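# Six arms stack one keg centred on another

## Task

Place one keg upright on top of the other so it sits centred on it, and have it stay there by itself: a keg that only stays put because a robot is still holding or propping it does not count. Afterwards open the grippers and move the arms away. Arm feet, in metres in the scene frame, with facing in degrees measured counter-clockwise from +x: arm1 at x=+0.42 y=+0.46 z=+0.76 facing -100; arm2 at x=+0.01 y=+0.47 z=+0.62 facing -81; arm3 at x=-0.44 y=+0.52 z=+0.66 facing -97; arm4 at x=-0.59 y=-0.23 z=+0.62 facing +57; arm5 at x=+0.02 y=-0.46 z=+0.71 facing +79; arm6 at x=+0.46 y=-0.52 z=+0.67 facing +105.

## Robot and tools

Setup: six identical i2rt Big YAM arms, named arm1 to arm6, each with six revolute joints, a two-finger gripper and a wrist camera (armN_cam_wrist). A fixed room camera, cam_high, looks over the scene. With joints 1 and 6 at zero and the hand level and pointing ahead, the wrist camera rides above the hand and looks toward the fingertips. The hand reaches roughly 1.0 m out from the joint 1 axis. A loose object may occasionally get a brief shove from outside.

Frame: a single shared scene frame, origin on the floor, +z up. The foot positions and facings in the task are given in this frame. The "hand" point is halfway between the fingertips; the hand z axis runs along the fingers and the fingers close along the hand y axis.

Tool execute_actions: argument actions is a list holding exactly one action object, or empty (an empty list only reports state and images). The action object has one optional key per arm ("arm1" ... "arm6"), each containing "joints", a dictionary of absolute joint targets by name. So each arm gets its own block, and any subset of joints may be named. Names, units and allowed ranges: joint1_rad -2.879 to 2.879 (base turn, positive counter-clockwise seen from above, 0 means the arm extends in its foot's facing direction); joint2_rad 0 to 3.141 (shoulder, 0 = upper arm pointing back about level, increasing lifts it up then forward); joint3_rad 0 to 3.019 (elbow, 0 = folded, increasing opens); joint4_rad -1.692 to 1.57 (hand pitch, positive tips fingers up); joint5_rad -1.57 to 1.57 (sideways hand swing, positive toward the arm's right); joint6_rad -2.094 to 2.094 (hand roll, positive clockwise viewed from behind); gripper_m 0 to 0.093 (fingertip gap in metres). These are targets, not offsets. Completion tolerances are ±0.045, ±0.14, ±0.09, ±0.055, ±0.03, ±0.035 rad and ±0.003 m respectively. All commanded motions begin at once; joints move at different speeds, so the hand may sweep a wide path between postures. One action runs at most 15 s. Any unknown key or out-of-range number rejects the whole call and nothing moves. Optional cameras: list of camera names, or "all"; omitted/null means all, [] means none. Images come back in the order given on the "pictures" line.

Tool wait: seconds from 0 to 10; commands nothing new, then returns state and images like an empty action.

Tool zoom_image: camera (one name) and region [x0, y0, x1, y1] in pixels of that camera's last full image (672x504, origin top-left), at most 504 by 504. Only cameras present in the latest result can be zoomed.

Tool finished_scene: scene (integer 1 or 2) closes the current scene for good after the last command has been held; its result tells whether the goal was met and gives the next task. Ending a reply without any tool call ends everything.

Reading results: joint_positions gives current joint values; joint torques are raw drive outputs in joint order (no gripper), with per-arm offset, scale and noise, nonzero even in free air, so treat them cautiously. joint_status says how each commanded joint ended: "off_target" (stopped short and may still be pushing), "contact_stop" or "time_out" (target dropped, holds where it stopped; after time_out a joint may keep a target up to 0.375, 0.375, 0.113, 0.225, 0.075, 0.3 rad from its position and keep pushing, and on_its_own will list it), "not_followed" (a self/inter-arm collision check blocked that arm's targets; the gripper target still executes; the blocked targets may be retried on later actions). on_its_own describes what the call did not command; "held at" is a held target, not the current position. A joint left out of an action, or an arm left out, can still be driving toward an earlier target. Tiny target changes may not move a joint. To relieve pushing, resend the joint's reported position. Joints holding a load slowly sag.

Motor heat: sustained load (even while you are thinking) warms motors; a MOTOR HOT line appears at 85 °C, and at 100 °C the arm goes limp and falls, shown as an OVER-TEMPERATURE FAULT with "limit_stop_at_motor_heat" on affected keys; resend targets afterwards. Some heat persists into the next scene.

Hazards: arms never stop on contact and can push hard. A hard squeeze between two arms fails the run; hard hits can too. Nothing in the state reports arm-to-arm contact, and the collision check ignores fingers, gripper housings and wrist cameras and may react late. Objects touching arms do not count as collisions. Avoid dropping, slipping, slamming or knocking over kegs. Arms do not coordinate; a stalled arm does not pause others. If one call in a reply reports a stop, the remaining execute_actions, wait and finished_scene calls in that reply are skipped. The world keeps running while you compose each reply, holding the last command.

Camera intrinsics (pinhole plus radial, 672x504): arm1 fx=fy 273.729, cx 336.075, cy 250.549; arm2 259.887, 336.828, 251.372; arm3 266.876, 336.682, 252.678; arm4 270.327, 335.277, 251.056; arm5 268.316, 335.965, 250.486; arm6 271.297, 332.66, 251.219; cam_high 497.819, 333.563, 250.987 (narrower view, fovy 53.698 deg).

Each tool is called after "Call:" as name(argument=value, ...), one argument or row to a line, values as JSON.

## Session

Call:
execute_actions(
  actions=[],
)

Scene clock: 0.00 s.
Joint torques (N m, as the arm reports them, + toward a larger angle): no reading
arm1.joint_positions: joint1_rad=+0.356 joint2_rad=+0.559 joint3_rad=+1.366 joint4_rad=-1.345 joint5_rad=+0.091 joint6_rad=-0.411 gripper_m=+0.094
arm1.joint_status: not commanded
arm1.hand: x=+0.4489 y=+0.2415 z=+1.2926 quat_wxyz=(-0.271, -0.425, -0.762, +0.406) (m; scene frame)
arm2.joint_positions: joint1_rad=-0.267 joint2_rad=+0.618 joint3_rad=+1.471 joint4_rad=-1.477 joint5_rad=-0.141 joint6_rad=+0.293 gripper_m=+0.094
arm2.joint_status: not commanded
arm2.hand: x=+0.0117 y=+0.2677 z=+1.1691 quat_wxyz=(-0.390, -0.723, -0.516, +0.244) (m; scene frame)
arm3.joint_positions: joint1_rad=+0.165 joint2_rad=+0.618 joint3_rad=+1.464 joint4_rad=-1.231 joint5_rad=+0.201 joint6_rad=+0.487 gripper_m=+0.094
arm3.joint_status: not commanded
arm3.hand: x=-0.4660 y=+0.2910 z=+1.2616 quat_wxyz=(-0.441, -0.728, -0.390, +0.351) (m; scene frame)
arm4.joint_positions: joint1_rad=-0.416 joint2_rad=+0.547 joint3_rad=+1.331 joint4_rad=-1.403 joint5_rad=-0.039 joint6_rad=-0.504 gripper_m=+0.095
arm4.joint_status: not commanded
arm4.hand: x=-0.4206 y=-0.1098 z=+1.1327 quat_wxyz=(-0.455, +0.465, -0.759, -0.030) (m; scene frame)
arm5.joint_positions: joint1_rad=+0.286 joint2_rad=+0.617 joint3_rad=+1.450 joint4_rad=-1.174 joint5_rad=+0.244 joint6_rad=+0.094 gripper_m=+0.094
arm5.joint_status: not commanded
arm5.hand: x=+0.0303 y=-0.2196 z=+1.3139 quat_wxyz=(-0.444, +0.529, -0.619, -0.376) (m; scene frame)
arm6.joint_positions: joint1_rad=-0.117 joint2_rad=+0.543 joint3_rad=+1.341 joint4_rad=-1.526 joint5_rad=-0.193 joint6_rad=+0.499 gripper_m=+0.094
arm6.joint_status: not commanded
arm6.hand: x=+0.4006 y=-0.3479 z=+1.1692 quat_wxyz=(-0.103, +0.554, -0.720, -0.405) (m; scene frame)
pictures: arm1_cam_wrist, arm2_cam_wrist, arm3_cam_wrist, arm4_cam_wrist, arm5_cam_wrist, arm6_cam_wrist, cam_high
Images, in order (width x height): arm1_cam_wrist 672x504, arm2_cam_wrist 672x504, arm3_cam_wrist 672x504, arm4_cam_wrist 672x504, arm5_cam_wrist 672x504, arm6_cam_wrist 672x504, cam_high 672x504.

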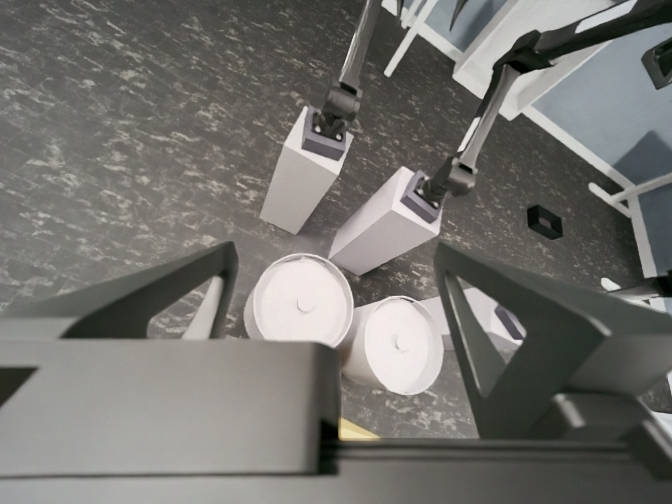

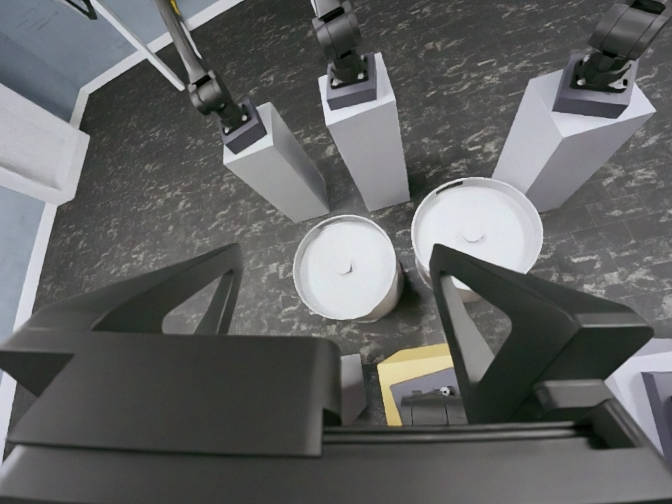

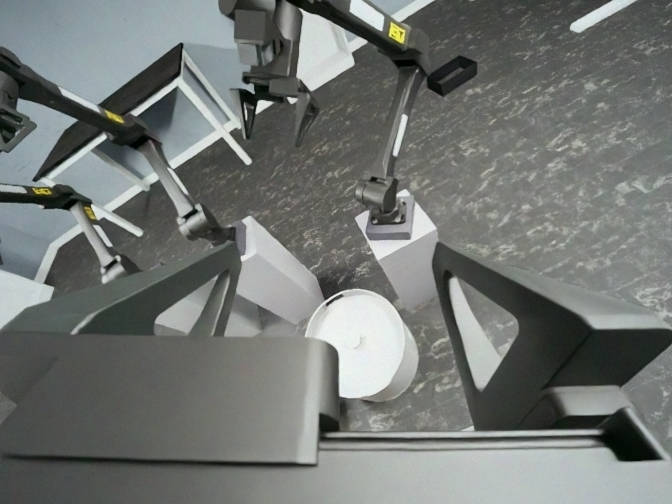

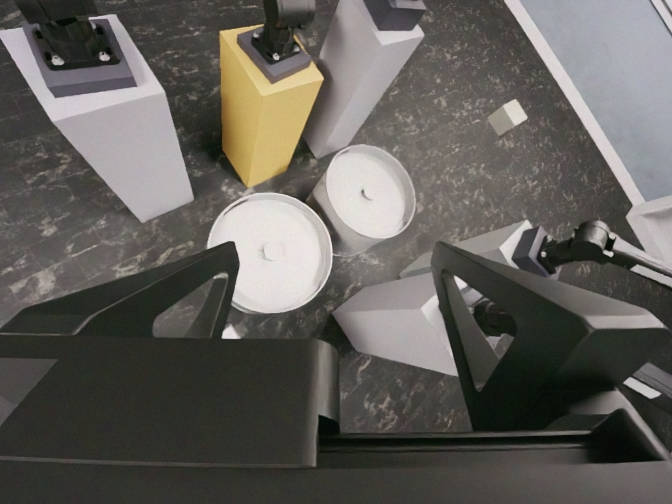

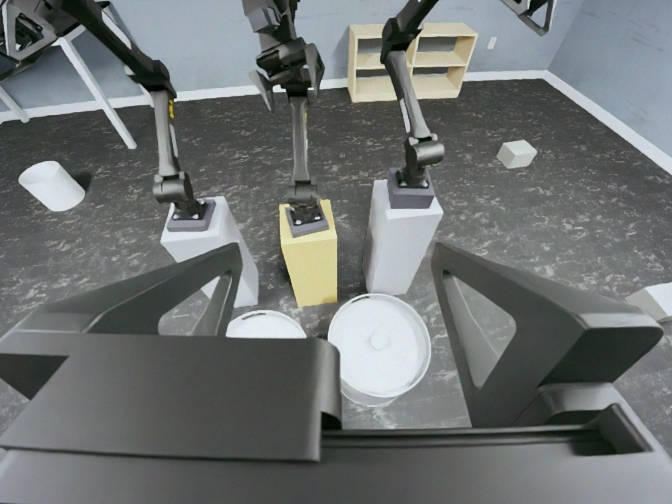

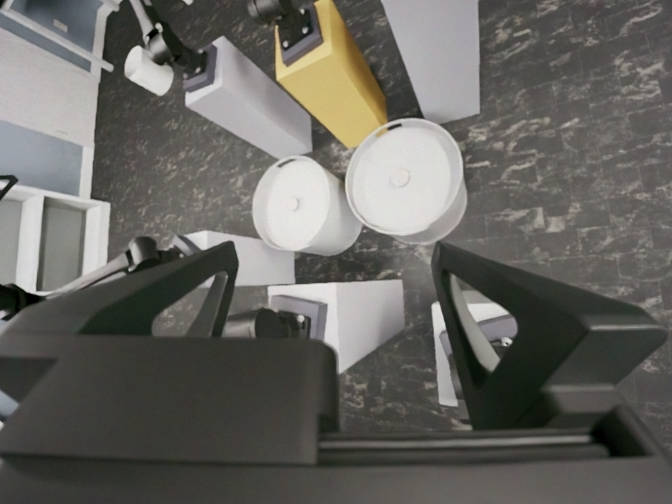

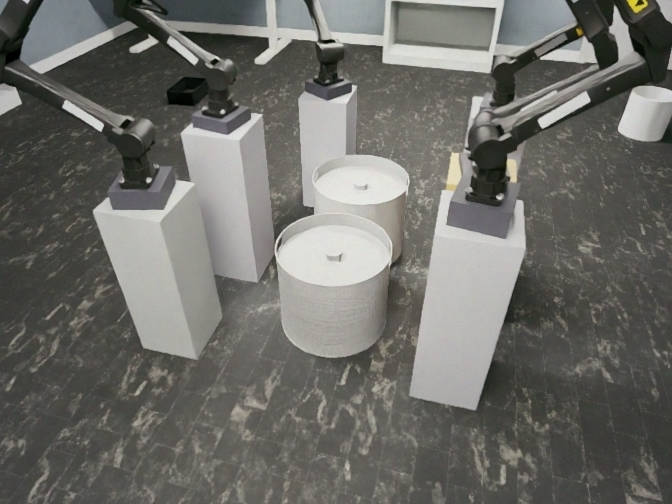

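Call:
execute_actions(
  actions=[
    {"arm1":{"joints":{"joint2_rad":0.1,"joint3_rad":0.1,"joint4_rad":0,"joint5_rad":0}},"arm3":{"joints":{"joint1_rad":-0.5,"joint2_rad":0.1,"joint3_rad":1.57,"joint4_rad":-1.5,"joint5_rad":0}},"arm4":{"joints":{"joint1_rad":0.5,"joint2_rad":0.1,"joint3_rad":1.57,"joint4_rad":0,"joint5_rad":0}},"arm6":{"joints":{"joint1_rad":-1.2,"joint2_rad":1.57,"joint3_rad":1.57,"joint4_rad":0,"joint5_rad":0}},"arm2":{"joints":{"joint1_rad":-0.85,"joint2_rad":1.57,"joint3_rad":1.4,"joint4_rad":-1.4,"joint5_rad":0,"joint6_rad":0}},"arm5":{"joints":{"joint1_rad":-0.5,"joint2_rad":1.7,"joint3_rad":1.3,"joint4_rad":-1.17,"joint5_rad":0,"joint6_rad":0}}},
  ],
  cameras=["arm2_cam_wrist","arm5_cam_wrist","cam_high"],
)

Call:
zoom_image(
  camera="cam_high",
  region=[240,130,460,370],
)

Scene clock: 24.50 s.
Joint torques (N m, as the arm reports them, + toward a larger angle): arm1=[-1.71  2.28 12.3   2.89 -0.12  0.08] | arm2=[  1.67 -16.64   9.36   0.94   0.    -0.27] | arm3=[ 0.95 13.08  2.62  1.83 -0.13 -0.12] | arm4=[ 0.22 13.37  0.47  0.23  0.11  0.06] | arm5=[  1.78 -13.     8.33   0.46  -0.04  -0.05] | arm6=[ -1.42 -16.5   13.48   3.57   0.02   0.15]
arm1.joint_positions: joint1_rad=+0.356 joint2_rad=+0.108 joint3_rad=+0.098 joint4_rad=-0.015 joint5_rad=+0.003 joint6_rad=-0.411 gripper_m=+0.094
arm1.joint_status: all done
arm1.hand: x=+0.4740 y=+0.1810 z=+0.9809 quat_wxyz=(-0.430, -0.335, -0.639, +0.543) (m; scene frame)
arm2.joint_positions: joint1_rad=-0.856 joint2_rad=+1.584 joint3_rad=+1.385 joint4_rad=-1.410 joint5_rad=+0.000 joint6_rad=+0.014 gripper_m=+0.094
arm2.joint_status: all done
arm2.hand: x=-0.2864 y=+0.1191 z=+0.8066 quat_wxyz=(+0.007, -0.910, -0.415, -0.016) (m; scene frame)
arm3.joint_positions: joint1_rad=-0.497 joint2_rad=+0.082 joint3_rad=+1.569 joint4_rad=-1.496 joint5_rad=+0.003 joint6_rad=+0.487 gripper_m=+0.094
arm3.joint_status: all done
arm3.hand: x=-0.3982 y=+0.5816 z=+1.2680 quat_wxyz=(-0.463, -0.691, -0.159, +0.532) (m; scene frame)
arm4.joint_positions: joint1_rad=+0.506 joint2_rad=+0.095 joint3_rad=+1.569 joint4_rad=-0.009 joint5_rad=-0.001 joint6_rad=-0.504 gripper_m=+0.095
arm4.joint_status: all done
arm4.hand: x=-0.6101 y=-0.5075 z=+1.4827 quat_wxyz=(-0.879, +0.048, -0.031, -0.474) (m; scene frame)
arm5.joint_positions: joint1_rad=-0.510 joint2_rad=+1.705 joint3_rad=+1.284 joint4_rad=-1.172 joint5_rad=+0.000 joint6_rad=+0.009 gripper_m=+0.094
arm5.joint_status: all done
arm5.hand: x=+0.3285 y=-0.0892 z=+0.8047 quat_wxyz=(+0.005, +0.420, -0.907, +0.009) (m; scene frame)
arm6.joint_positions: joint1_rad=-1.206 joint2_rad=+1.594 joint3_rad=+1.532 joint4_rad=-0.032 joint5_rad=+0.000 joint6_rad=+0.499 gripper_m=+0.094
arm6.joint_status: all done
arm6.hand: x=+1.0443 y=-0.0927 z=+1.1343 quat_wxyz=(-0.568, +0.049, -0.737, -0.362) (m; scene frame)
pictures: arm2_cam_wrist, arm5_cam_wrist, cam_high
Images, in order (width x height): arm2_cam_wrist 672x504, arm5_cam_wrist 672x504, cam_high 672x504.

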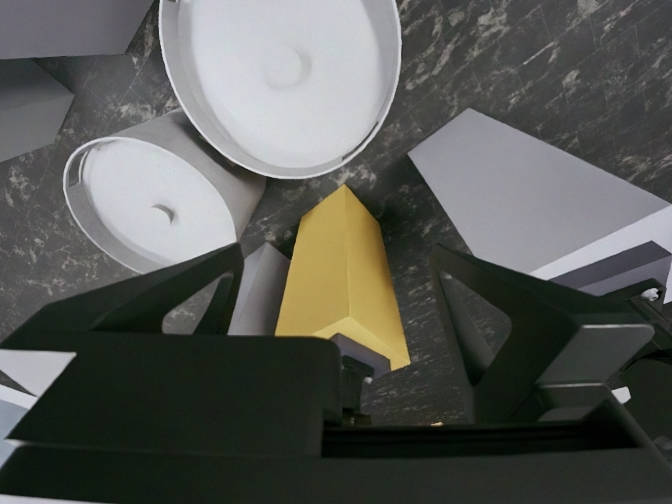

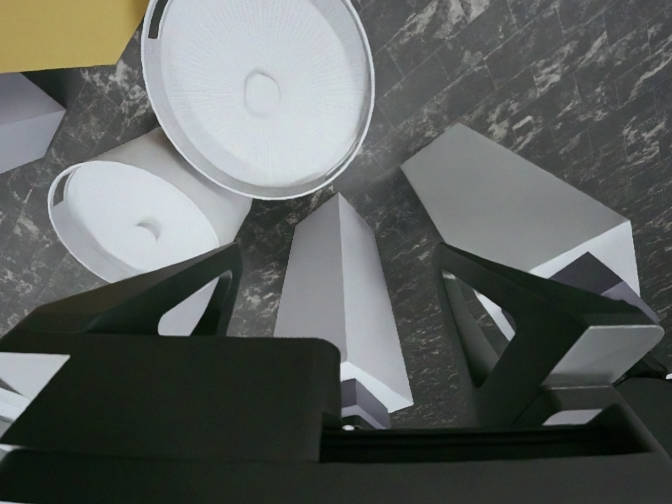

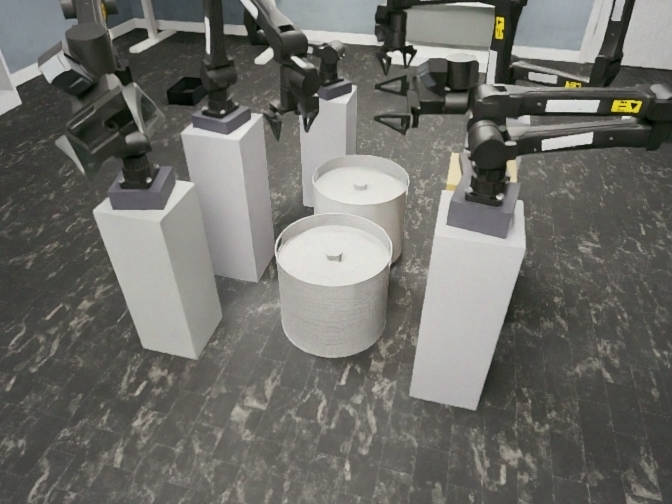

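Region (240, 130, 460, 370) of cam_high's 672x504 image, scaled by 2.100, with more detail than that image has; it fills the left 462 columns of this view, and the rest is white.

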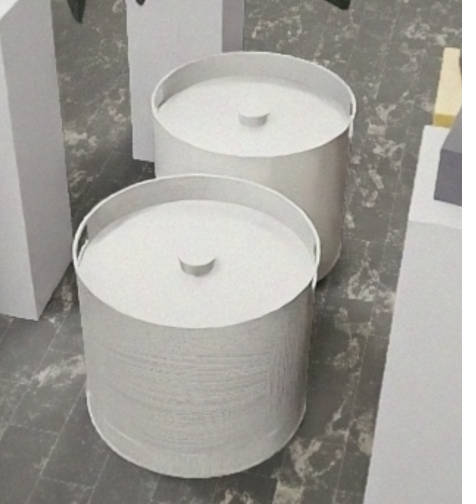

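Call:
execute_actions(
  actions=[
    {"arm1":{"joints":{"joint1_rad":0.6,"joint3_rad":1.5}},"arm5":{"joints":{"joint1_rad":-0.234,"joint2_rad":2.164,"joint3_rad":0.67,"joint4_rad":-0.07,"joint6_rad":-1.56}},"arm2":{"joints":{"joint3_rad":0.97,"joint4_rad":-0.97,"joint6_rad":-0.33}}},
  ],
  cameras=[],
)

Call:
execute_actions(
  actions=[
    {"arm2":{"joints":{"joint1_rad":0.645}}},
  ],
  cameras=[],
)

Call:
execute_actions(
  actions=[
    {"arm2":{"joints":{"joint2_rad":2.0,"joint4_rad":-0.53}}},
  ],
  cameras=["arm2_cam_wrist","arm5_cam_wrist","cam_high"],
)

Scene clock: 85.77 s.
Joint torques (N m, as the arm reports them, + toward a larger angle): arm1=[-1.17 14.45  1.   -0.2  -0.05  0.05] | arm2=[  1.85 -13.86   7.45   1.15   0.    -0.25] | arm3=[-0.01 12.44  2.61  1.8  -0.1  -0.1 ] | arm4=[ 0.3  13.26  0.66  0.19  0.1   0.07] | arm5=[  0.3  -10.91   0.6    0.77  -0.06  -0.08] | arm6=[ -0.43 -16.47  13.59   3.57   0.03   0.15]
arm1.joint_positions: joint1_rad=+0.593 joint2_rad=+0.098 joint3_rad=+1.503 joint4_rad=+0.000 joint5_rad=+0.002 joint6_rad=-0.411 gripper_m=+0.094
arm1.joint_status: all done
arm1.hand: x=+0.3253 y=+0.6699 z=+1.6153 quat_wxyz=(-0.710, -0.033, -0.085, +0.699) (m; scene frame)
arm2.joint_positions: joint1_rad=-0.856 joint2_rad=+1.577 joint3_rad=+0.964 joint4_rad=-0.986 joint5_rad=+0.000 joint6_rad=-0.316 gripper_m=+0.094
arm2.joint_status: all done
arm2.hand: x=-0.2464 y=+0.1665 z=+0.6626 quat_wxyz=(+0.003, -0.829, -0.559, -0.013) (m; scene frame)
arm3.joint_positions: joint1_rad=-0.497 joint2_rad=+0.082 joint3_rad=+1.569 joint4_rad=-1.496 joint5_rad=+0.003 joint6_rad=+0.487 gripper_m=+0.094
arm3.joint_status: not commanded
arm3.hand: x=-0.3982 y=+0.5816 z=+1.2680 quat_wxyz=(-0.463, -0.691, -0.159, +0.532) (m; scene frame)
arm4.joint_positions: joint1_rad=+0.506 joint2_rad=+0.095 joint3_rad=+1.569 joint4_rad=-0.009 joint5_rad=-0.001 joint6_rad=-0.504 gripper_m=+0.095
arm4.joint_status: not commanded
arm4.hand: x=-0.6101 y=-0.5075 z=+1.4827 quat_wxyz=(-0.879, +0.048, -0.031, -0.474) (m; scene frame)
arm5.joint_positions: joint1_rad=-0.226 joint2_rad=+2.171 joint3_rad=+0.672 joint4_rad=-0.081 joint5_rad=-0.002 joint6_rad=-1.551 gripper_m=+0.094
arm5.joint_status: all done
arm5.hand: x=+0.1493 y=-0.1700 z=+0.4855 quat_wxyz=(+0.004, +0.977, -0.213, +0.005) (m; scene frame)
arm6.joint_positions: joint1_rad=-1.206 joint2_rad=+1.594 joint3_rad=+1.532 joint4_rad=-0.032 joint5_rad=+0.000 joint6_rad=+0.499 gripper_m=+0.094
arm6.joint_status: not commanded
arm6.hand: x=+1.0443 y=-0.0927 z=+1.1343 quat_wxyz=(-0.568, +0.049, -0.737, -0.362) (m; scene frame)
pictures: none
No camera images: the call's "cameras" was empty. Leave "cameras" out to get every camera's image.

Scene clock: 87.50 s.
Joint torques (N m, as the arm reports them, + toward a larger angle): arm1=[-1.18 14.25  1.05 -0.21 -0.05  0.04] | arm2=[  0.81 -13.03   7.38   0.7    0.    -0.28] | arm3=[ 0.22 13.03  2.83  1.79 -0.1  -0.09] | arm4=[ 0.3  13.39  0.69  0.17  0.11  0.06] | arm5=[  0.28 -10.62   0.59   0.74  -0.07  -0.06] | arm6=[ -0.43 -16.47  13.59   3.56   0.03   0.15]
arm1.joint_positions: joint1_rad=+0.593 joint2_rad=+0.098 joint3_rad=+1.503 joint4_rad=+0.000 joint5_rad=+0.002 joint6_rad=-0.411 gripper_m=+0.094
arm1.joint_status: not commanded
arm1.hand: x=+0.3253 y=+0.6699 z=+1.6153 quat_wxyz=(-0.710, -0.033, -0.085, +0.699) (m; scene frame)
arm2.joint_positions: joint1_rad=+0.648 joint2_rad=+1.577 joint3_rad=+0.964 joint4_rad=-0.977 joint5_rad=-0.001 joint6_rad=-0.317 gripper_m=+0.094
arm2.joint_status: all done
arm2.hand: x=+0.2977 y=+0.1927 z=+0.6619 quat_wxyz=(+0.008, -0.223, -0.975, -0.004) (m; scene frame)
arm3.joint_positions: joint1_rad=-0.497 joint2_rad=+0.082 joint3_rad=+1.569 joint4_rad=-1.496 joint5_rad=+0.003 joint6_rad=+0.487 gripper_m=+0.094
arm3.joint_status: not commanded
arm3.hand: x=-0.3982 y=+0.5816 z=+1.2680 quat_wxyz=(-0.463, -0.691, -0.159, +0.532) (m; scene frame)
arm4.joint_positions: joint1_rad=+0.506 joint2_rad=+0.095 joint3_rad=+1.569 joint4_rad=-0.009 joint5_rad=-0.001 joint6_rad=-0.504 gripper_m=+0.095
arm4.joint_status: not commanded
arm4.hand: x=-0.6101 y=-0.5075 z=+1.4827 quat_wxyz=(-0.879, +0.048, -0.031, -0.474) (m; scene frame)
arm5.joint_positions: joint1_rad=-0.226 joint2_rad=+2.171 joint3_rad=+0.672 joint4_rad=-0.081 joint5_rad=-0.002 joint6_rad=-1.552 gripper_m=+0.094
arm5.joint_status: not commanded
arm5.hand: x=+0.1493 y=-0.1700 z=+0.4855 quat_wxyz=(+0.004, +0.977, -0.213, +0.005) (m; scene frame)
arm6.joint_positions: joint1_rad=-1.206 joint2_rad=+1.594 joint3_rad=+1.532 joint4_rad=-0.032 joint5_rad=+0.000 joint6_rad=+0.499 gripper_m=+0.094
arm6.joint_status: not commanded
arm6.hand: x=+1.0443 y=-0.0927 z=+1.1343 quat_wxyz=(-0.568, +0.049, -0.737, -0.362) (m; scene frame)
pictures: none
No camera images: the call's "cameras" was empty. Leave "cameras" out to get every camera's image.

Scene clock: 88.67 s.
Joint torques (N m, as the arm reports them, + toward a larger angle): arm1=[-1.19 14.27  1.05 -0.21 -0.05  0.04] | arm2=[  0.76 -18.46   4.69   1.14  -0.01  -0.27] | arm3=[ 0.54 12.65  2.68  1.84 -0.16 -0.15] | arm4=[ 0.14 13.24  0.69  0.23  0.11  0.06] | arm5=[  0.17 -10.92   0.64   0.77  -0.05  -0.06] | arm6=[ -0.41 -16.48  13.58   3.56   0.03   0.14]
arm1.joint_positions: joint1_rad=+0.593 joint2_rad=+0.098 joint3_rad=+1.503 joint4_rad=+0.000 joint5_rad=+0.002 joint6_rad=-0.411 gripper_m=+0.094
arm1.joint_status: not commanded
arm1.hand: x=+0.3253 y=+0.6699 z=+1.6153 quat_wxyz=(-0.710, -0.033, -0.085, +0.699) (m; scene frame)
arm2.joint_positions: joint1_rad=+0.648 joint2_rad=+2.017 joint3_rad=+0.964 joint4_rad=-0.546 joint5_rad=-0.001 joint6_rad=-0.317 gripper_m=+0.094
arm2.joint_status: all done
arm2.hand: x=+0.3182 y=+0.1723 z=+0.4836 quat_wxyz=(+0.012, -0.223, -0.975, -0.007) (m; scene frame)
arm3.joint_positions: joint1_rad=-0.497 joint2_rad=+0.082 joint3_rad=+1.569 joint4_rad=-1.496 joint5_rad=+0.003 joint6_rad=+0.487 gripper_m=+0.094
arm3.joint_status: not commanded
arm3.hand: x=-0.3982 y=+0.5816 z=+1.2680 quat_wxyz=(-0.463, -0.691, -0.159, +0.532) (m; scene frame)
arm4.joint_positions: joint1_rad=+0.506 joint2_rad=+0.095 joint3_rad=+1.569 joint4_rad=-0.009 joint5_rad=-0.001 joint6_rad=-0.504 gripper_m=+0.095
arm4.joint_status: not commanded
arm4.hand: x=-0.6101 y=-0.5075 z=+1.4827 quat_wxyz=(-0.879, +0.048, -0.031, -0.474) (m; scene frame)
arm5.joint_positions: joint1_rad=-0.226 joint2_rad=+2.171 joint3_rad=+0.672 joint4_rad=-0.081 joint5_rad=-0.002 joint6_rad=-1.552 gripper_m=+0.094
arm5.joint_status: not commanded
arm5.hand: x=+0.1493 y=-0.1700 z=+0.4855 quat_wxyz=(+0.004, +0.977, -0.213, +0.005) (m; scene frame)
arm6.joint_positions: joint1_rad=-1.206 joint2_rad=+1.594 joint3_rad=+1.532 joint4_rad=-0.032 joint5_rad=+0.000 joint6_rad=+0.499 gripper_m=+0.094
arm6.joint_status: not commanded
arm6.hand: x=+1.0443 y=-0.0927 z=+1.1343 quat_wxyz=(-0.568, +0.049, -0.737, -0.362) (m; scene frame)
pictures: arm2_cam_wrist, arm5_cam_wrist, cam_high
Images, in order (width x height): arm2_cam_wrist 672x504, arm5_cam_wrist 672x504, cam_high 672x504.

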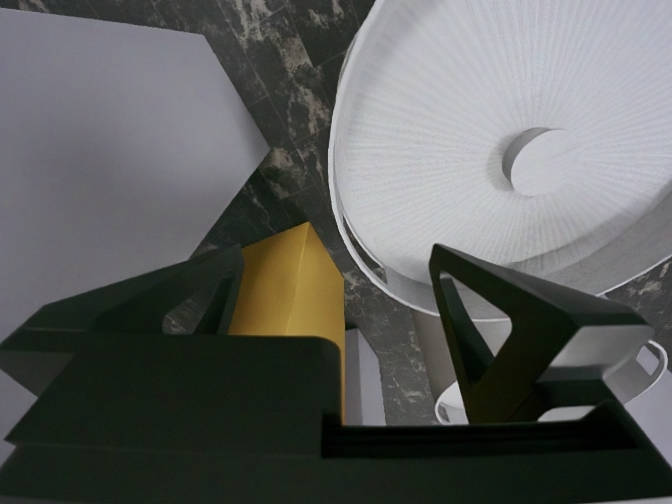

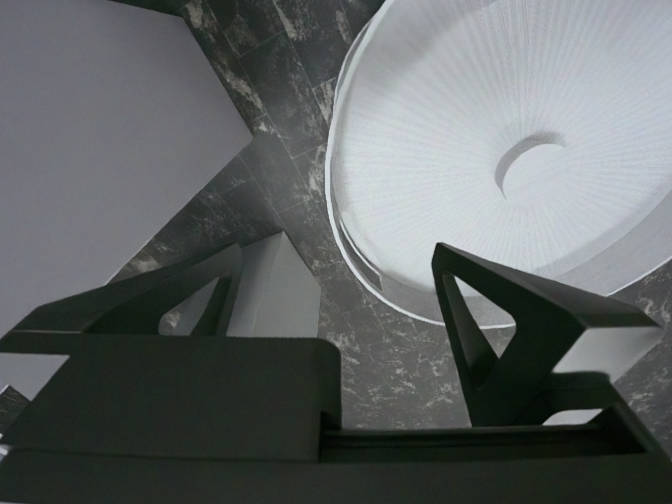

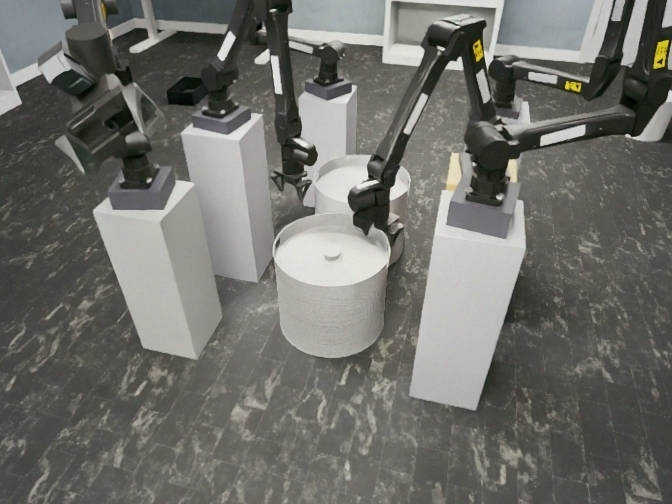

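Call:
execute_actions(
  actions=[
    {"arm2":{"joints":{"joint2_rad":2.385,"joint3_rad":1.045,"joint4_rad":-0.205}},"arm5":{"joints":{"joint2_rad":2.65,"joint3_rad":0.876,"joint4_rad":0.22}},"arm6":{"joints":{"joint2_rad":0.5,"joint3_rad":1.7}}},
  ],
  cameras=["arm2_cam_wrist","arm5_cam_wrist","cam_high"],
)

Scene clock: 104.57 s.
Joint torques (N m, as the arm reports them, + toward a larger angle): arm1=[-1.14 14.24  1.06 -0.21 -0.05  0.05] | arm2=[  0.06 -19.61   2.38   0.96  -0.07  -0.3 ] | arm3=[ 0.69 12.7   2.72  1.81 -0.13 -0.18] | arm4=[ 0.22 13.24  0.64  0.26  0.1   0.05] | arm5=[ 0.37 -9.49 -2.7  -0.22 -0.28 -0.04] | arm6=[-0.51  8.08  4.49  0.55 -0.02  0.17]
arm1.joint_positions: joint1_rad=+0.593 joint2_rad=+0.098 joint3_rad=+1.503 joint4_rad=+0.000 joint5_rad=+0.002 joint6_rad=-0.411 gripper_m=+0.094
arm1.joint_status: not commanded
arm1.hand: x=+0.3253 y=+0.6699 z=+1.6153 quat_wxyz=(-0.710, -0.033, -0.085, +0.699) (m; scene frame)
arm2.joint_positions: joint1_rad=+0.648 joint2_rad=+2.407 joint3_rad=+1.035 joint4_rad=-0.220 joint5_rad=-0.001 joint6_rad=-0.317 gripper_m=+0.094
arm2.joint_status: all done
arm2.hand: x=+0.3109 y=+0.1789 z=+0.3322 quat_wxyz=(+0.009, -0.223, -0.975, -0.005) (m; scene frame)
arm3.joint_positions: joint1_rad=-0.497 joint2_rad=+0.082 joint3_rad=+1.569 joint4_rad=-1.496 joint5_rad=+0.003 joint6_rad=+0.487 gripper_m=+0.094
arm3.joint_status: not commanded
arm3.hand: x=-0.3982 y=+0.5816 z=+1.2680 quat_wxyz=(-0.463, -0.691, -0.159, +0.532) (m; scene frame)
arm4.joint_positions: joint1_rad=+0.506 joint2_rad=+0.095 joint3_rad=+1.569 joint4_rad=-0.009 joint5_rad=-0.001 joint6_rad=-0.504 gripper_m=+0.095
arm4.joint_status: not commanded
arm4.hand: x=-0.6101 y=-0.5075 z=+1.4827 quat_wxyz=(-0.879, +0.048, -0.031, -0.474) (m; scene frame)
arm5.joint_positions: joint1_rad=-0.228 joint2_rad=+2.603 joint3_rad=+0.908 joint4_rad=+0.240 joint5_rad=+0.004 joint6_rad=-1.553 gripper_m=+0.094
arm5.joint_status: all done
arm5.hand: x=+0.1707 y=-0.1291 z=+0.3511 quat_wxyz=(-0.056, +0.975, -0.213, +0.019) (m; scene frame)
arm6.joint_positions: joint1_rad=-1.206 joint2_rad=+0.498 joint3_rad=+1.691 joint4_rad=+0.003 joint5_rad=+0.000 joint6_rad=+0.499 gripper_m=+0.094
arm6.joint_status: all done
arm6.hand: x=+0.4219 y=-0.5514 z=+1.6274 quat_wxyz=(-0.829, +0.011, -0.185, -0.527) (m; scene frame)
pictures: arm2_cam_wrist, arm5_cam_wrist, cam_high
Images, in order (width x height): arm2_cam_wrist 672x504, arm5_cam_wrist 672x504, cam_high 672x504.

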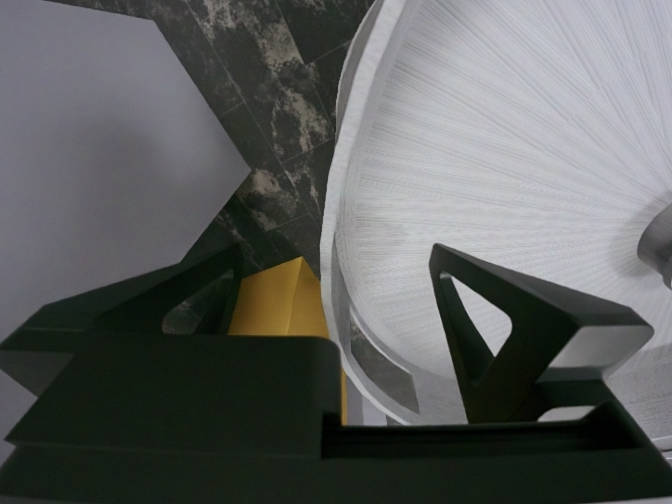

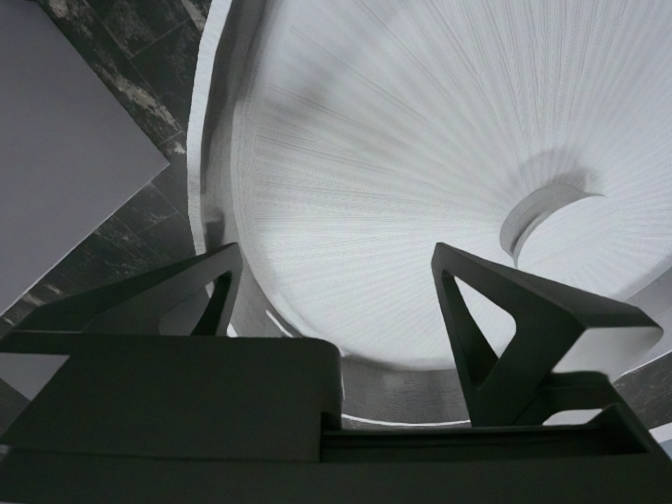

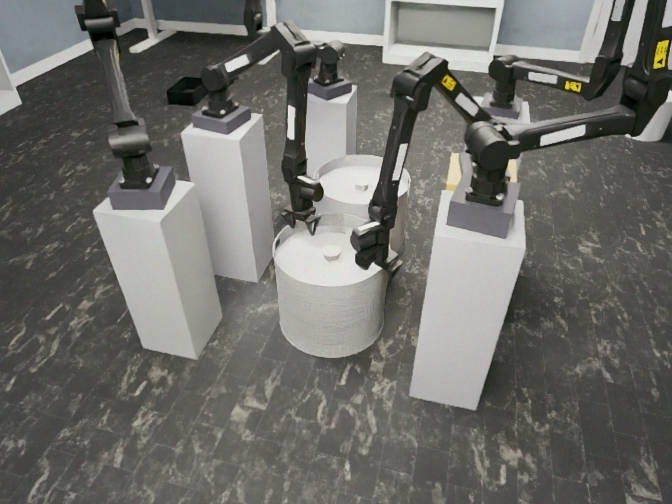

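Call:
execute_actions(
  actions=[
    {"arm5":{"joints":{"joint2_rad":2.45}}},
  ],
  cameras=[],
)

Call:
execute_actions(
  actions=[
    {"arm5":{"joints":{"joint1_rad":-0.26,"joint3_rad":0.76,"joint4_rad":0.12}}},
  ],
  cameras=[],
)

Call:
execute_actions(
  actions=[
    {"arm5":{"joints":{"joint2_rad":2.56,"joint3_rad":0.82,"joint4_rad":0.15}}},
  ],
  cameras=[],
)

Call:
execute_actions(
  actions=[
    {"arm5":{"joints":{"joint2_rad":2.66,"joint3_rad":0.89,"joint4_rad":0.21}},"arm2":{"joints":{"joint2_rad":2.40,"joint3_rad":1.07}}},
  ],
  cameras=["arm2_cam_wrist","arm5_cam_wrist"],
)

Scene clock: 116.00 s.
Joint torques (N m, as the arm reports them, + toward a larger angle): arm1=[-1.18 14.27  1.05 -0.22 -0.05  0.05] | arm2=[  0.63 -20.56   2.89   1.15  -0.01  -0.28] | arm3=[ 0.39 12.32  2.66  1.87 -0.18 -0.16] | arm4=[ 0.42 13.21  0.73  0.25  0.11  0.07] | arm5=[  0.26 -11.95   0.3    0.73  -0.22  -0.02] | arm6=[-0.52  7.2   4.51  0.43 -0.01  0.17]
arm1.joint_positions: joint1_rad=+0.593 joint2_rad=+0.098 joint3_rad=+1.503 joint4_rad=+0.000 joint5_rad=+0.002 joint6_rad=-0.411 gripper_m=+0.094
arm1.joint_status: not commanded
arm1.hand: x=+0.3253 y=+0.6699 z=+1.6153 quat_wxyz=(-0.710, -0.033, -0.085, +0.699) (m; scene frame)
arm2.joint_positions: joint1_rad=+0.648 joint2_rad=+2.407 joint3_rad=+1.035 joint4_rad=-0.220 joint5_rad=-0.001 joint6_rad=-0.317 gripper_m=+0.094
arm2.joint_status: not commanded
arm2.hand: x=+0.3109 y=+0.1789 z=+0.3322 quat_wxyz=(+0.009, -0.223, -0.975, -0.005) (m; scene frame)
arm3.joint_positions: joint1_rad=-0.497 joint2_rad=+0.082 joint3_rad=+1.569 joint4_rad=-1.496 joint5_rad=+0.003 joint6_rad=+0.487 gripper_m=+0.094
arm3.joint_status: not commanded
arm3.hand: x=-0.3982 y=+0.5816 z=+1.2680 quat_wxyz=(-0.463, -0.691, -0.159, +0.532) (m; scene frame)
arm4.joint_positions: joint1_rad=+0.506 joint2_rad=+0.095 joint3_rad=+1.569 joint4_rad=-0.009 joint5_rad=-0.001 joint6_rad=-0.504 gripper_m=+0.095
arm4.joint_status: not commanded
arm4.hand: x=-0.6101 y=-0.5075 z=+1.4827 quat_wxyz=(-0.879, +0.048, -0.031, -0.474) (m; scene frame)
arm5.joint_positions: joint1_rad=-0.228 joint2_rad=+2.441 joint3_rad=+0.879 joint4_rad=+0.224 joint5_rad=+0.003 joint6_rad=-1.553 gripper_m=+0.094
arm5.joint_status: all done
arm5.hand: x=+0.1909 y=-0.0807 z=+0.4097 quat_wxyz=(-0.114, +0.970, -0.211, +0.030) (m; scene frame)
arm6.joint_positions: joint1_rad=-1.206 joint2_rad=+0.498 joint3_rad=+1.691 joint4_rad=+0.003 joint5_rad=+0.000 joint6_rad=+0.499 gripper_m=+0.094
arm6.joint_status: not commanded
arm6.hand: x=+0.4219 y=-0.5514 z=+1.6274 quat_wxyz=(-0.829, +0.011, -0.185, -0.527) (m; scene frame)
pictures: none
No camera images: the call's "cameras" was empty. Leave "cameras" out to get every camera's image.

Scene clock: 116.97 s.
Joint torques (N m, as the arm reports them, + toward a larger angle): arm1=[-1.19 14.24  1.04 -0.21 -0.05  0.05] | arm2=[  0.16 -20.48   2.72   1.25  -0.01  -0.29] | arm3=[ 0.56 13.17  2.65  2.01 -0.15 -0.15] | arm4=[ 0.34 13.16  0.64  0.24  0.1   0.06] | arm5=[  0.2  -10.91  -0.47   0.22  -0.2   -0.05] | arm6=[-0.48  7.18  4.5   0.44 -0.01  0.17]
arm1.joint_positions: joint1_rad=+0.593 joint2_rad=+0.098 joint3_rad=+1.503 joint4_rad=+0.000 joint5_rad=+0.002 joint6_rad=-0.411 gripper_m=+0.094
arm1.joint_status: not commanded
arm1.hand: x=+0.3253 y=+0.6699 z=+1.6153 quat_wxyz=(-0.710, -0.033, -0.085, +0.699) (m; scene frame)
arm2.joint_positions: joint1_rad=+0.648 joint2_rad=+2.407 joint3_rad=+1.035 joint4_rad=-0.220 joint5_rad=-0.001 joint6_rad=-0.317 gripper_m=+0.094
arm2.joint_status: not commanded
arm2.hand: x=+0.3109 y=+0.1789 z=+0.3322 quat_wxyz=(+0.009, -0.223, -0.975, -0.005) (m; scene frame)
arm3.joint_positions: joint1_rad=-0.497 joint2_rad=+0.082 joint3_rad=+1.569 joint4_rad=-1.496 joint5_rad=+0.003 joint6_rad=+0.487 gripper_m=+0.094
arm3.joint_status: not commanded
arm3.hand: x=-0.3982 y=+0.5816 z=+1.2680 quat_wxyz=(-0.463, -0.691, -0.159, +0.532) (m; scene frame)
arm4.joint_positions: joint1_rad=+0.506 joint2_rad=+0.095 joint3_rad=+1.569 joint4_rad=-0.009 joint5_rad=-0.001 joint6_rad=-0.504 gripper_m=+0.095
arm4.joint_status: not commanded
arm4.hand: x=-0.6101 y=-0.5075 z=+1.4827 quat_wxyz=(-0.879, +0.048, -0.031, -0.474) (m; scene frame)
arm5.joint_positions: joint1_rad=-0.253 joint2_rad=+2.447 joint3_rad=+0.757 joint4_rad=+0.122 joint5_rad=+0.002 joint6_rad=-1.553 gripper_m=+0.094
arm5.joint_status: all done
arm5.hand: x=+0.1565 y=-0.1786 z=+0.4036 quat_wxyz=(-0.002, +0.974, -0.225, +0.008) (m; scene frame)
arm6.joint_positions: joint1_rad=-1.206 joint2_rad=+0.498 joint3_rad=+1.691 joint4_rad=+0.003 joint5_rad=+0.000 joint6_rad=+0.499 gripper_m=+0.094
arm6.joint_status: not commanded
arm6.hand: x=+0.4219 y=-0.5514 z=+1.6274 quat_wxyz=(-0.829, +0.011, -0.185, -0.527) (m; scene frame)
pictures: none
No camera images: the call's "cameras" was empty. Leave "cameras" out to get every camera's image.

Scene clock: 117.87 s.
Joint torques (N m, as the arm reports them, + toward a larger angle): arm1=[-1.16 14.23  1.05 -0.21 -0.05  0.05] | arm2=[  0.15 -20.33   2.81   1.24  -0.02  -0.21] | arm3=[ 0.15 12.6   2.65  1.89 -0.16 -0.12] | arm4=[ 0.17 13.21  0.66  0.22  0.11  0.06] | arm5=[  0.3  -11.36  -1.13   0.46  -0.21  -0.05] | arm6=[-0.5   7.18  4.5   0.43 -0.02  0.17]
arm1.joint_positions: joint1_rad=+0.593 joint2_rad=+0.098 joint3_rad=+1.503 joint4_rad=+0.000 joint5_rad=+0.002 joint6_rad=-0.411 gripper_m=+0.094
arm1.joint_status: not commanded
arm1.hand: x=+0.3253 y=+0.6699 z=+1.6153 quat_wxyz=(-0.710, -0.033, -0.085, +0.699) (m; scene frame)
arm2.joint_positions: joint1_rad=+0.648 joint2_rad=+2.407 joint3_rad=+1.035 joint4_rad=-0.220 joint5_rad=-0.001 joint6_rad=-0.317 gripper_m=+0.094
arm2.joint_status: not commanded
arm2.hand: x=+0.3109 y=+0.1789 z=+0.3322 quat_wxyz=(+0.009, -0.223, -0.975, -0.005) (m; scene frame)
arm3.joint_positions: joint1_rad=-0.497 joint2_rad=+0.082 joint3_rad=+1.569 joint4_rad=-1.496 joint5_rad=+0.003 joint6_rad=+0.487 gripper_m=+0.094
arm3.joint_status: not commanded
arm3.hand: x=-0.3982 y=+0.5816 z=+1.2680 quat_wxyz=(-0.463, -0.691, -0.159, +0.532) (m; scene frame)
arm4.joint_positions: joint1_rad=+0.506 joint2_rad=+0.095 joint3_rad=+1.569 joint4_rad=-0.009 joint5_rad=-0.001 joint6_rad=-0.504 gripper_m=+0.095
arm4.joint_status: not commanded
arm4.hand: x=-0.6101 y=-0.5075 z=+1.4827 quat_wxyz=(-0.879, +0.048, -0.031, -0.474) (m; scene frame)
arm5.joint_positions: joint1_rad=-0.253 joint2_rad=+2.558 joint3_rad=+0.822 joint4_rad=+0.145 joint5_rad=+0.002 joint6_rad=-1.553 gripper_m=+0.094
arm5.joint_status: all done
arm5.hand: x=+0.1551 y=-0.1828 z=+0.3678 quat_wxyz=(+0.010, +0.974, -0.225, +0.005) (m; scene frame)
arm6.joint_positions: joint1_rad=-1.206 joint2_rad=+0.498 joint3_rad=+1.691 joint4_rad=+0.003 joint5_rad=+0.000 joint6_rad=+0.499 gripper_m=+0.094
arm6.joint_status: not commanded
arm6.hand: x=+0.4219 y=-0.5514 z=+1.6274 quat_wxyz=(-0.829, +0.011, -0.185, -0.527) (m; scene frame)
pictures: none
No camera images: the call's "cameras" was empty. Leave "cameras" out to get every camera's image.

Scene clock: 118.67 s.
Joint torques (N m, as the arm reports them, + toward a larger angle): arm1=[-1.17 14.23  1.06 -0.21 -0.05  0.05] | arm2=[ -0.01 -18.53   3.17   1.05  -0.01  -0.31] | arm3=[ 0.77 12.21  2.76  1.58 -0.13 -0.15] | arm4=[ 0.33 13.27  0.68  0.21  0.11  0.05] | arm5=[  0.38 -11.66  -1.54   0.62  -0.2   -0.03] | arm6=[-0.49  7.21  4.51  0.42 -0.02  0.17]
arm1.joint_positions: joint1_rad=+0.593 joint2_rad=+0.098 joint3_rad=+1.503 joint4_rad=+0.000 joint5_rad=+0.002 joint6_rad=-0.411 gripper_m=+0.094
arm1.joint_status: not commanded
arm1.hand: x=+0.3253 y=+0.6699 z=+1.6153 quat_wxyz=(-0.710, -0.033, -0.085, +0.699) (m; scene frame)
arm2.joint_positions: joint1_rad=+0.648 joint2_rad=+2.407 joint3_rad=+1.057 joint4_rad=-0.220 joint5_rad=-0.001 joint6_rad=-0.317 gripper_m=+0.094
arm2.joint_status: all done
arm2.hand: x=+0.3206 y=+0.1696 z=+0.3339 quat_wxyz=(+0.000, -0.223, -0.975, +0.001) (m; scene frame)
arm3.joint_positions: joint1_rad=-0.497 joint2_rad=+0.082 joint3_rad=+1.569 joint4_rad=-1.496 joint5_rad=+0.003 joint6_rad=+0.487 gripper_m=+0.094
arm3.joint_status: not commanded
arm3.hand: x=-0.3982 y=+0.5816 z=+1.2680 quat_wxyz=(-0.463, -0.691, -0.159, +0.532) (m; scene frame)
arm4.joint_positions: joint1_rad=+0.506 joint2_rad=+0.095 joint3_rad=+1.569 joint4_rad=-0.009 joint5_rad=-0.001 joint6_rad=-0.504 gripper_m=+0.095
arm4.joint_status: not commanded
arm4.hand: x=-0.6101 y=-0.5075 z=+1.4827 quat_wxyz=(-0.879, +0.048, -0.031, -0.474) (m; scene frame)
arm5.joint_positions: joint1_rad=-0.253 joint2_rad=+2.655 joint3_rad=+0.894 joint4_rad=+0.204 joint5_rad=+0.002 joint6_rad=-1.553 gripper_m=+0.094
arm5.joint_status: all done
arm5.hand: x=+0.1607 y=-0.1716 z=+0.3347 quat_wxyz=(-0.007, +0.974, -0.225, +0.009) (m; scene frame)
arm6.joint_positions: joint1_rad=-1.206 joint2_rad=+0.498 joint3_rad=+1.691 joint4_rad=+0.003 joint5_rad=+0.000 joint6_rad=+0.499 gripper_m=+0.094
arm6.joint_status: not commanded
arm6.hand: x=+0.4219 y=-0.5514 z=+1.6274 quat_wxyz=(-0.829, +0.011, -0.185, -0.527) (m; scene frame)
pictures: arm2_cam_wrist, arm5_cam_wrist
Images, in order (width x height): arm2_cam_wrist 672x504, arm5_cam_wrist 672x504.

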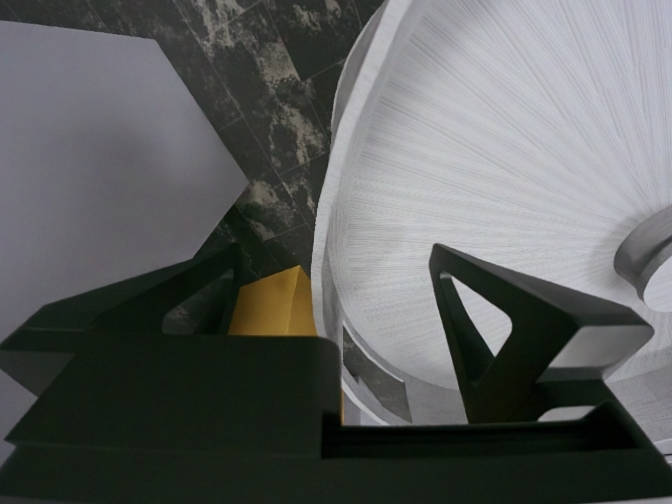

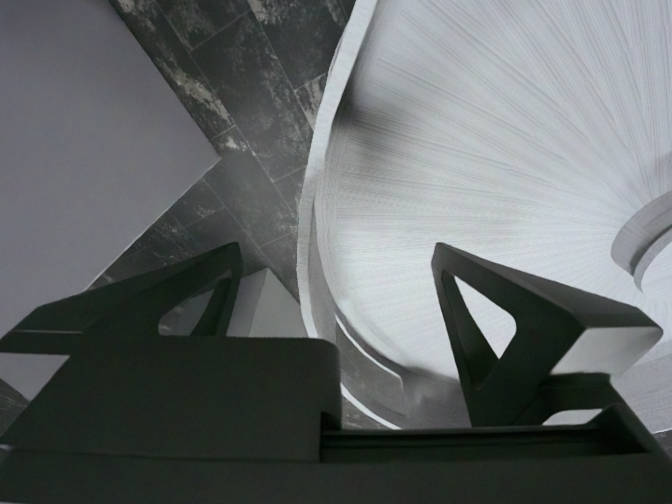

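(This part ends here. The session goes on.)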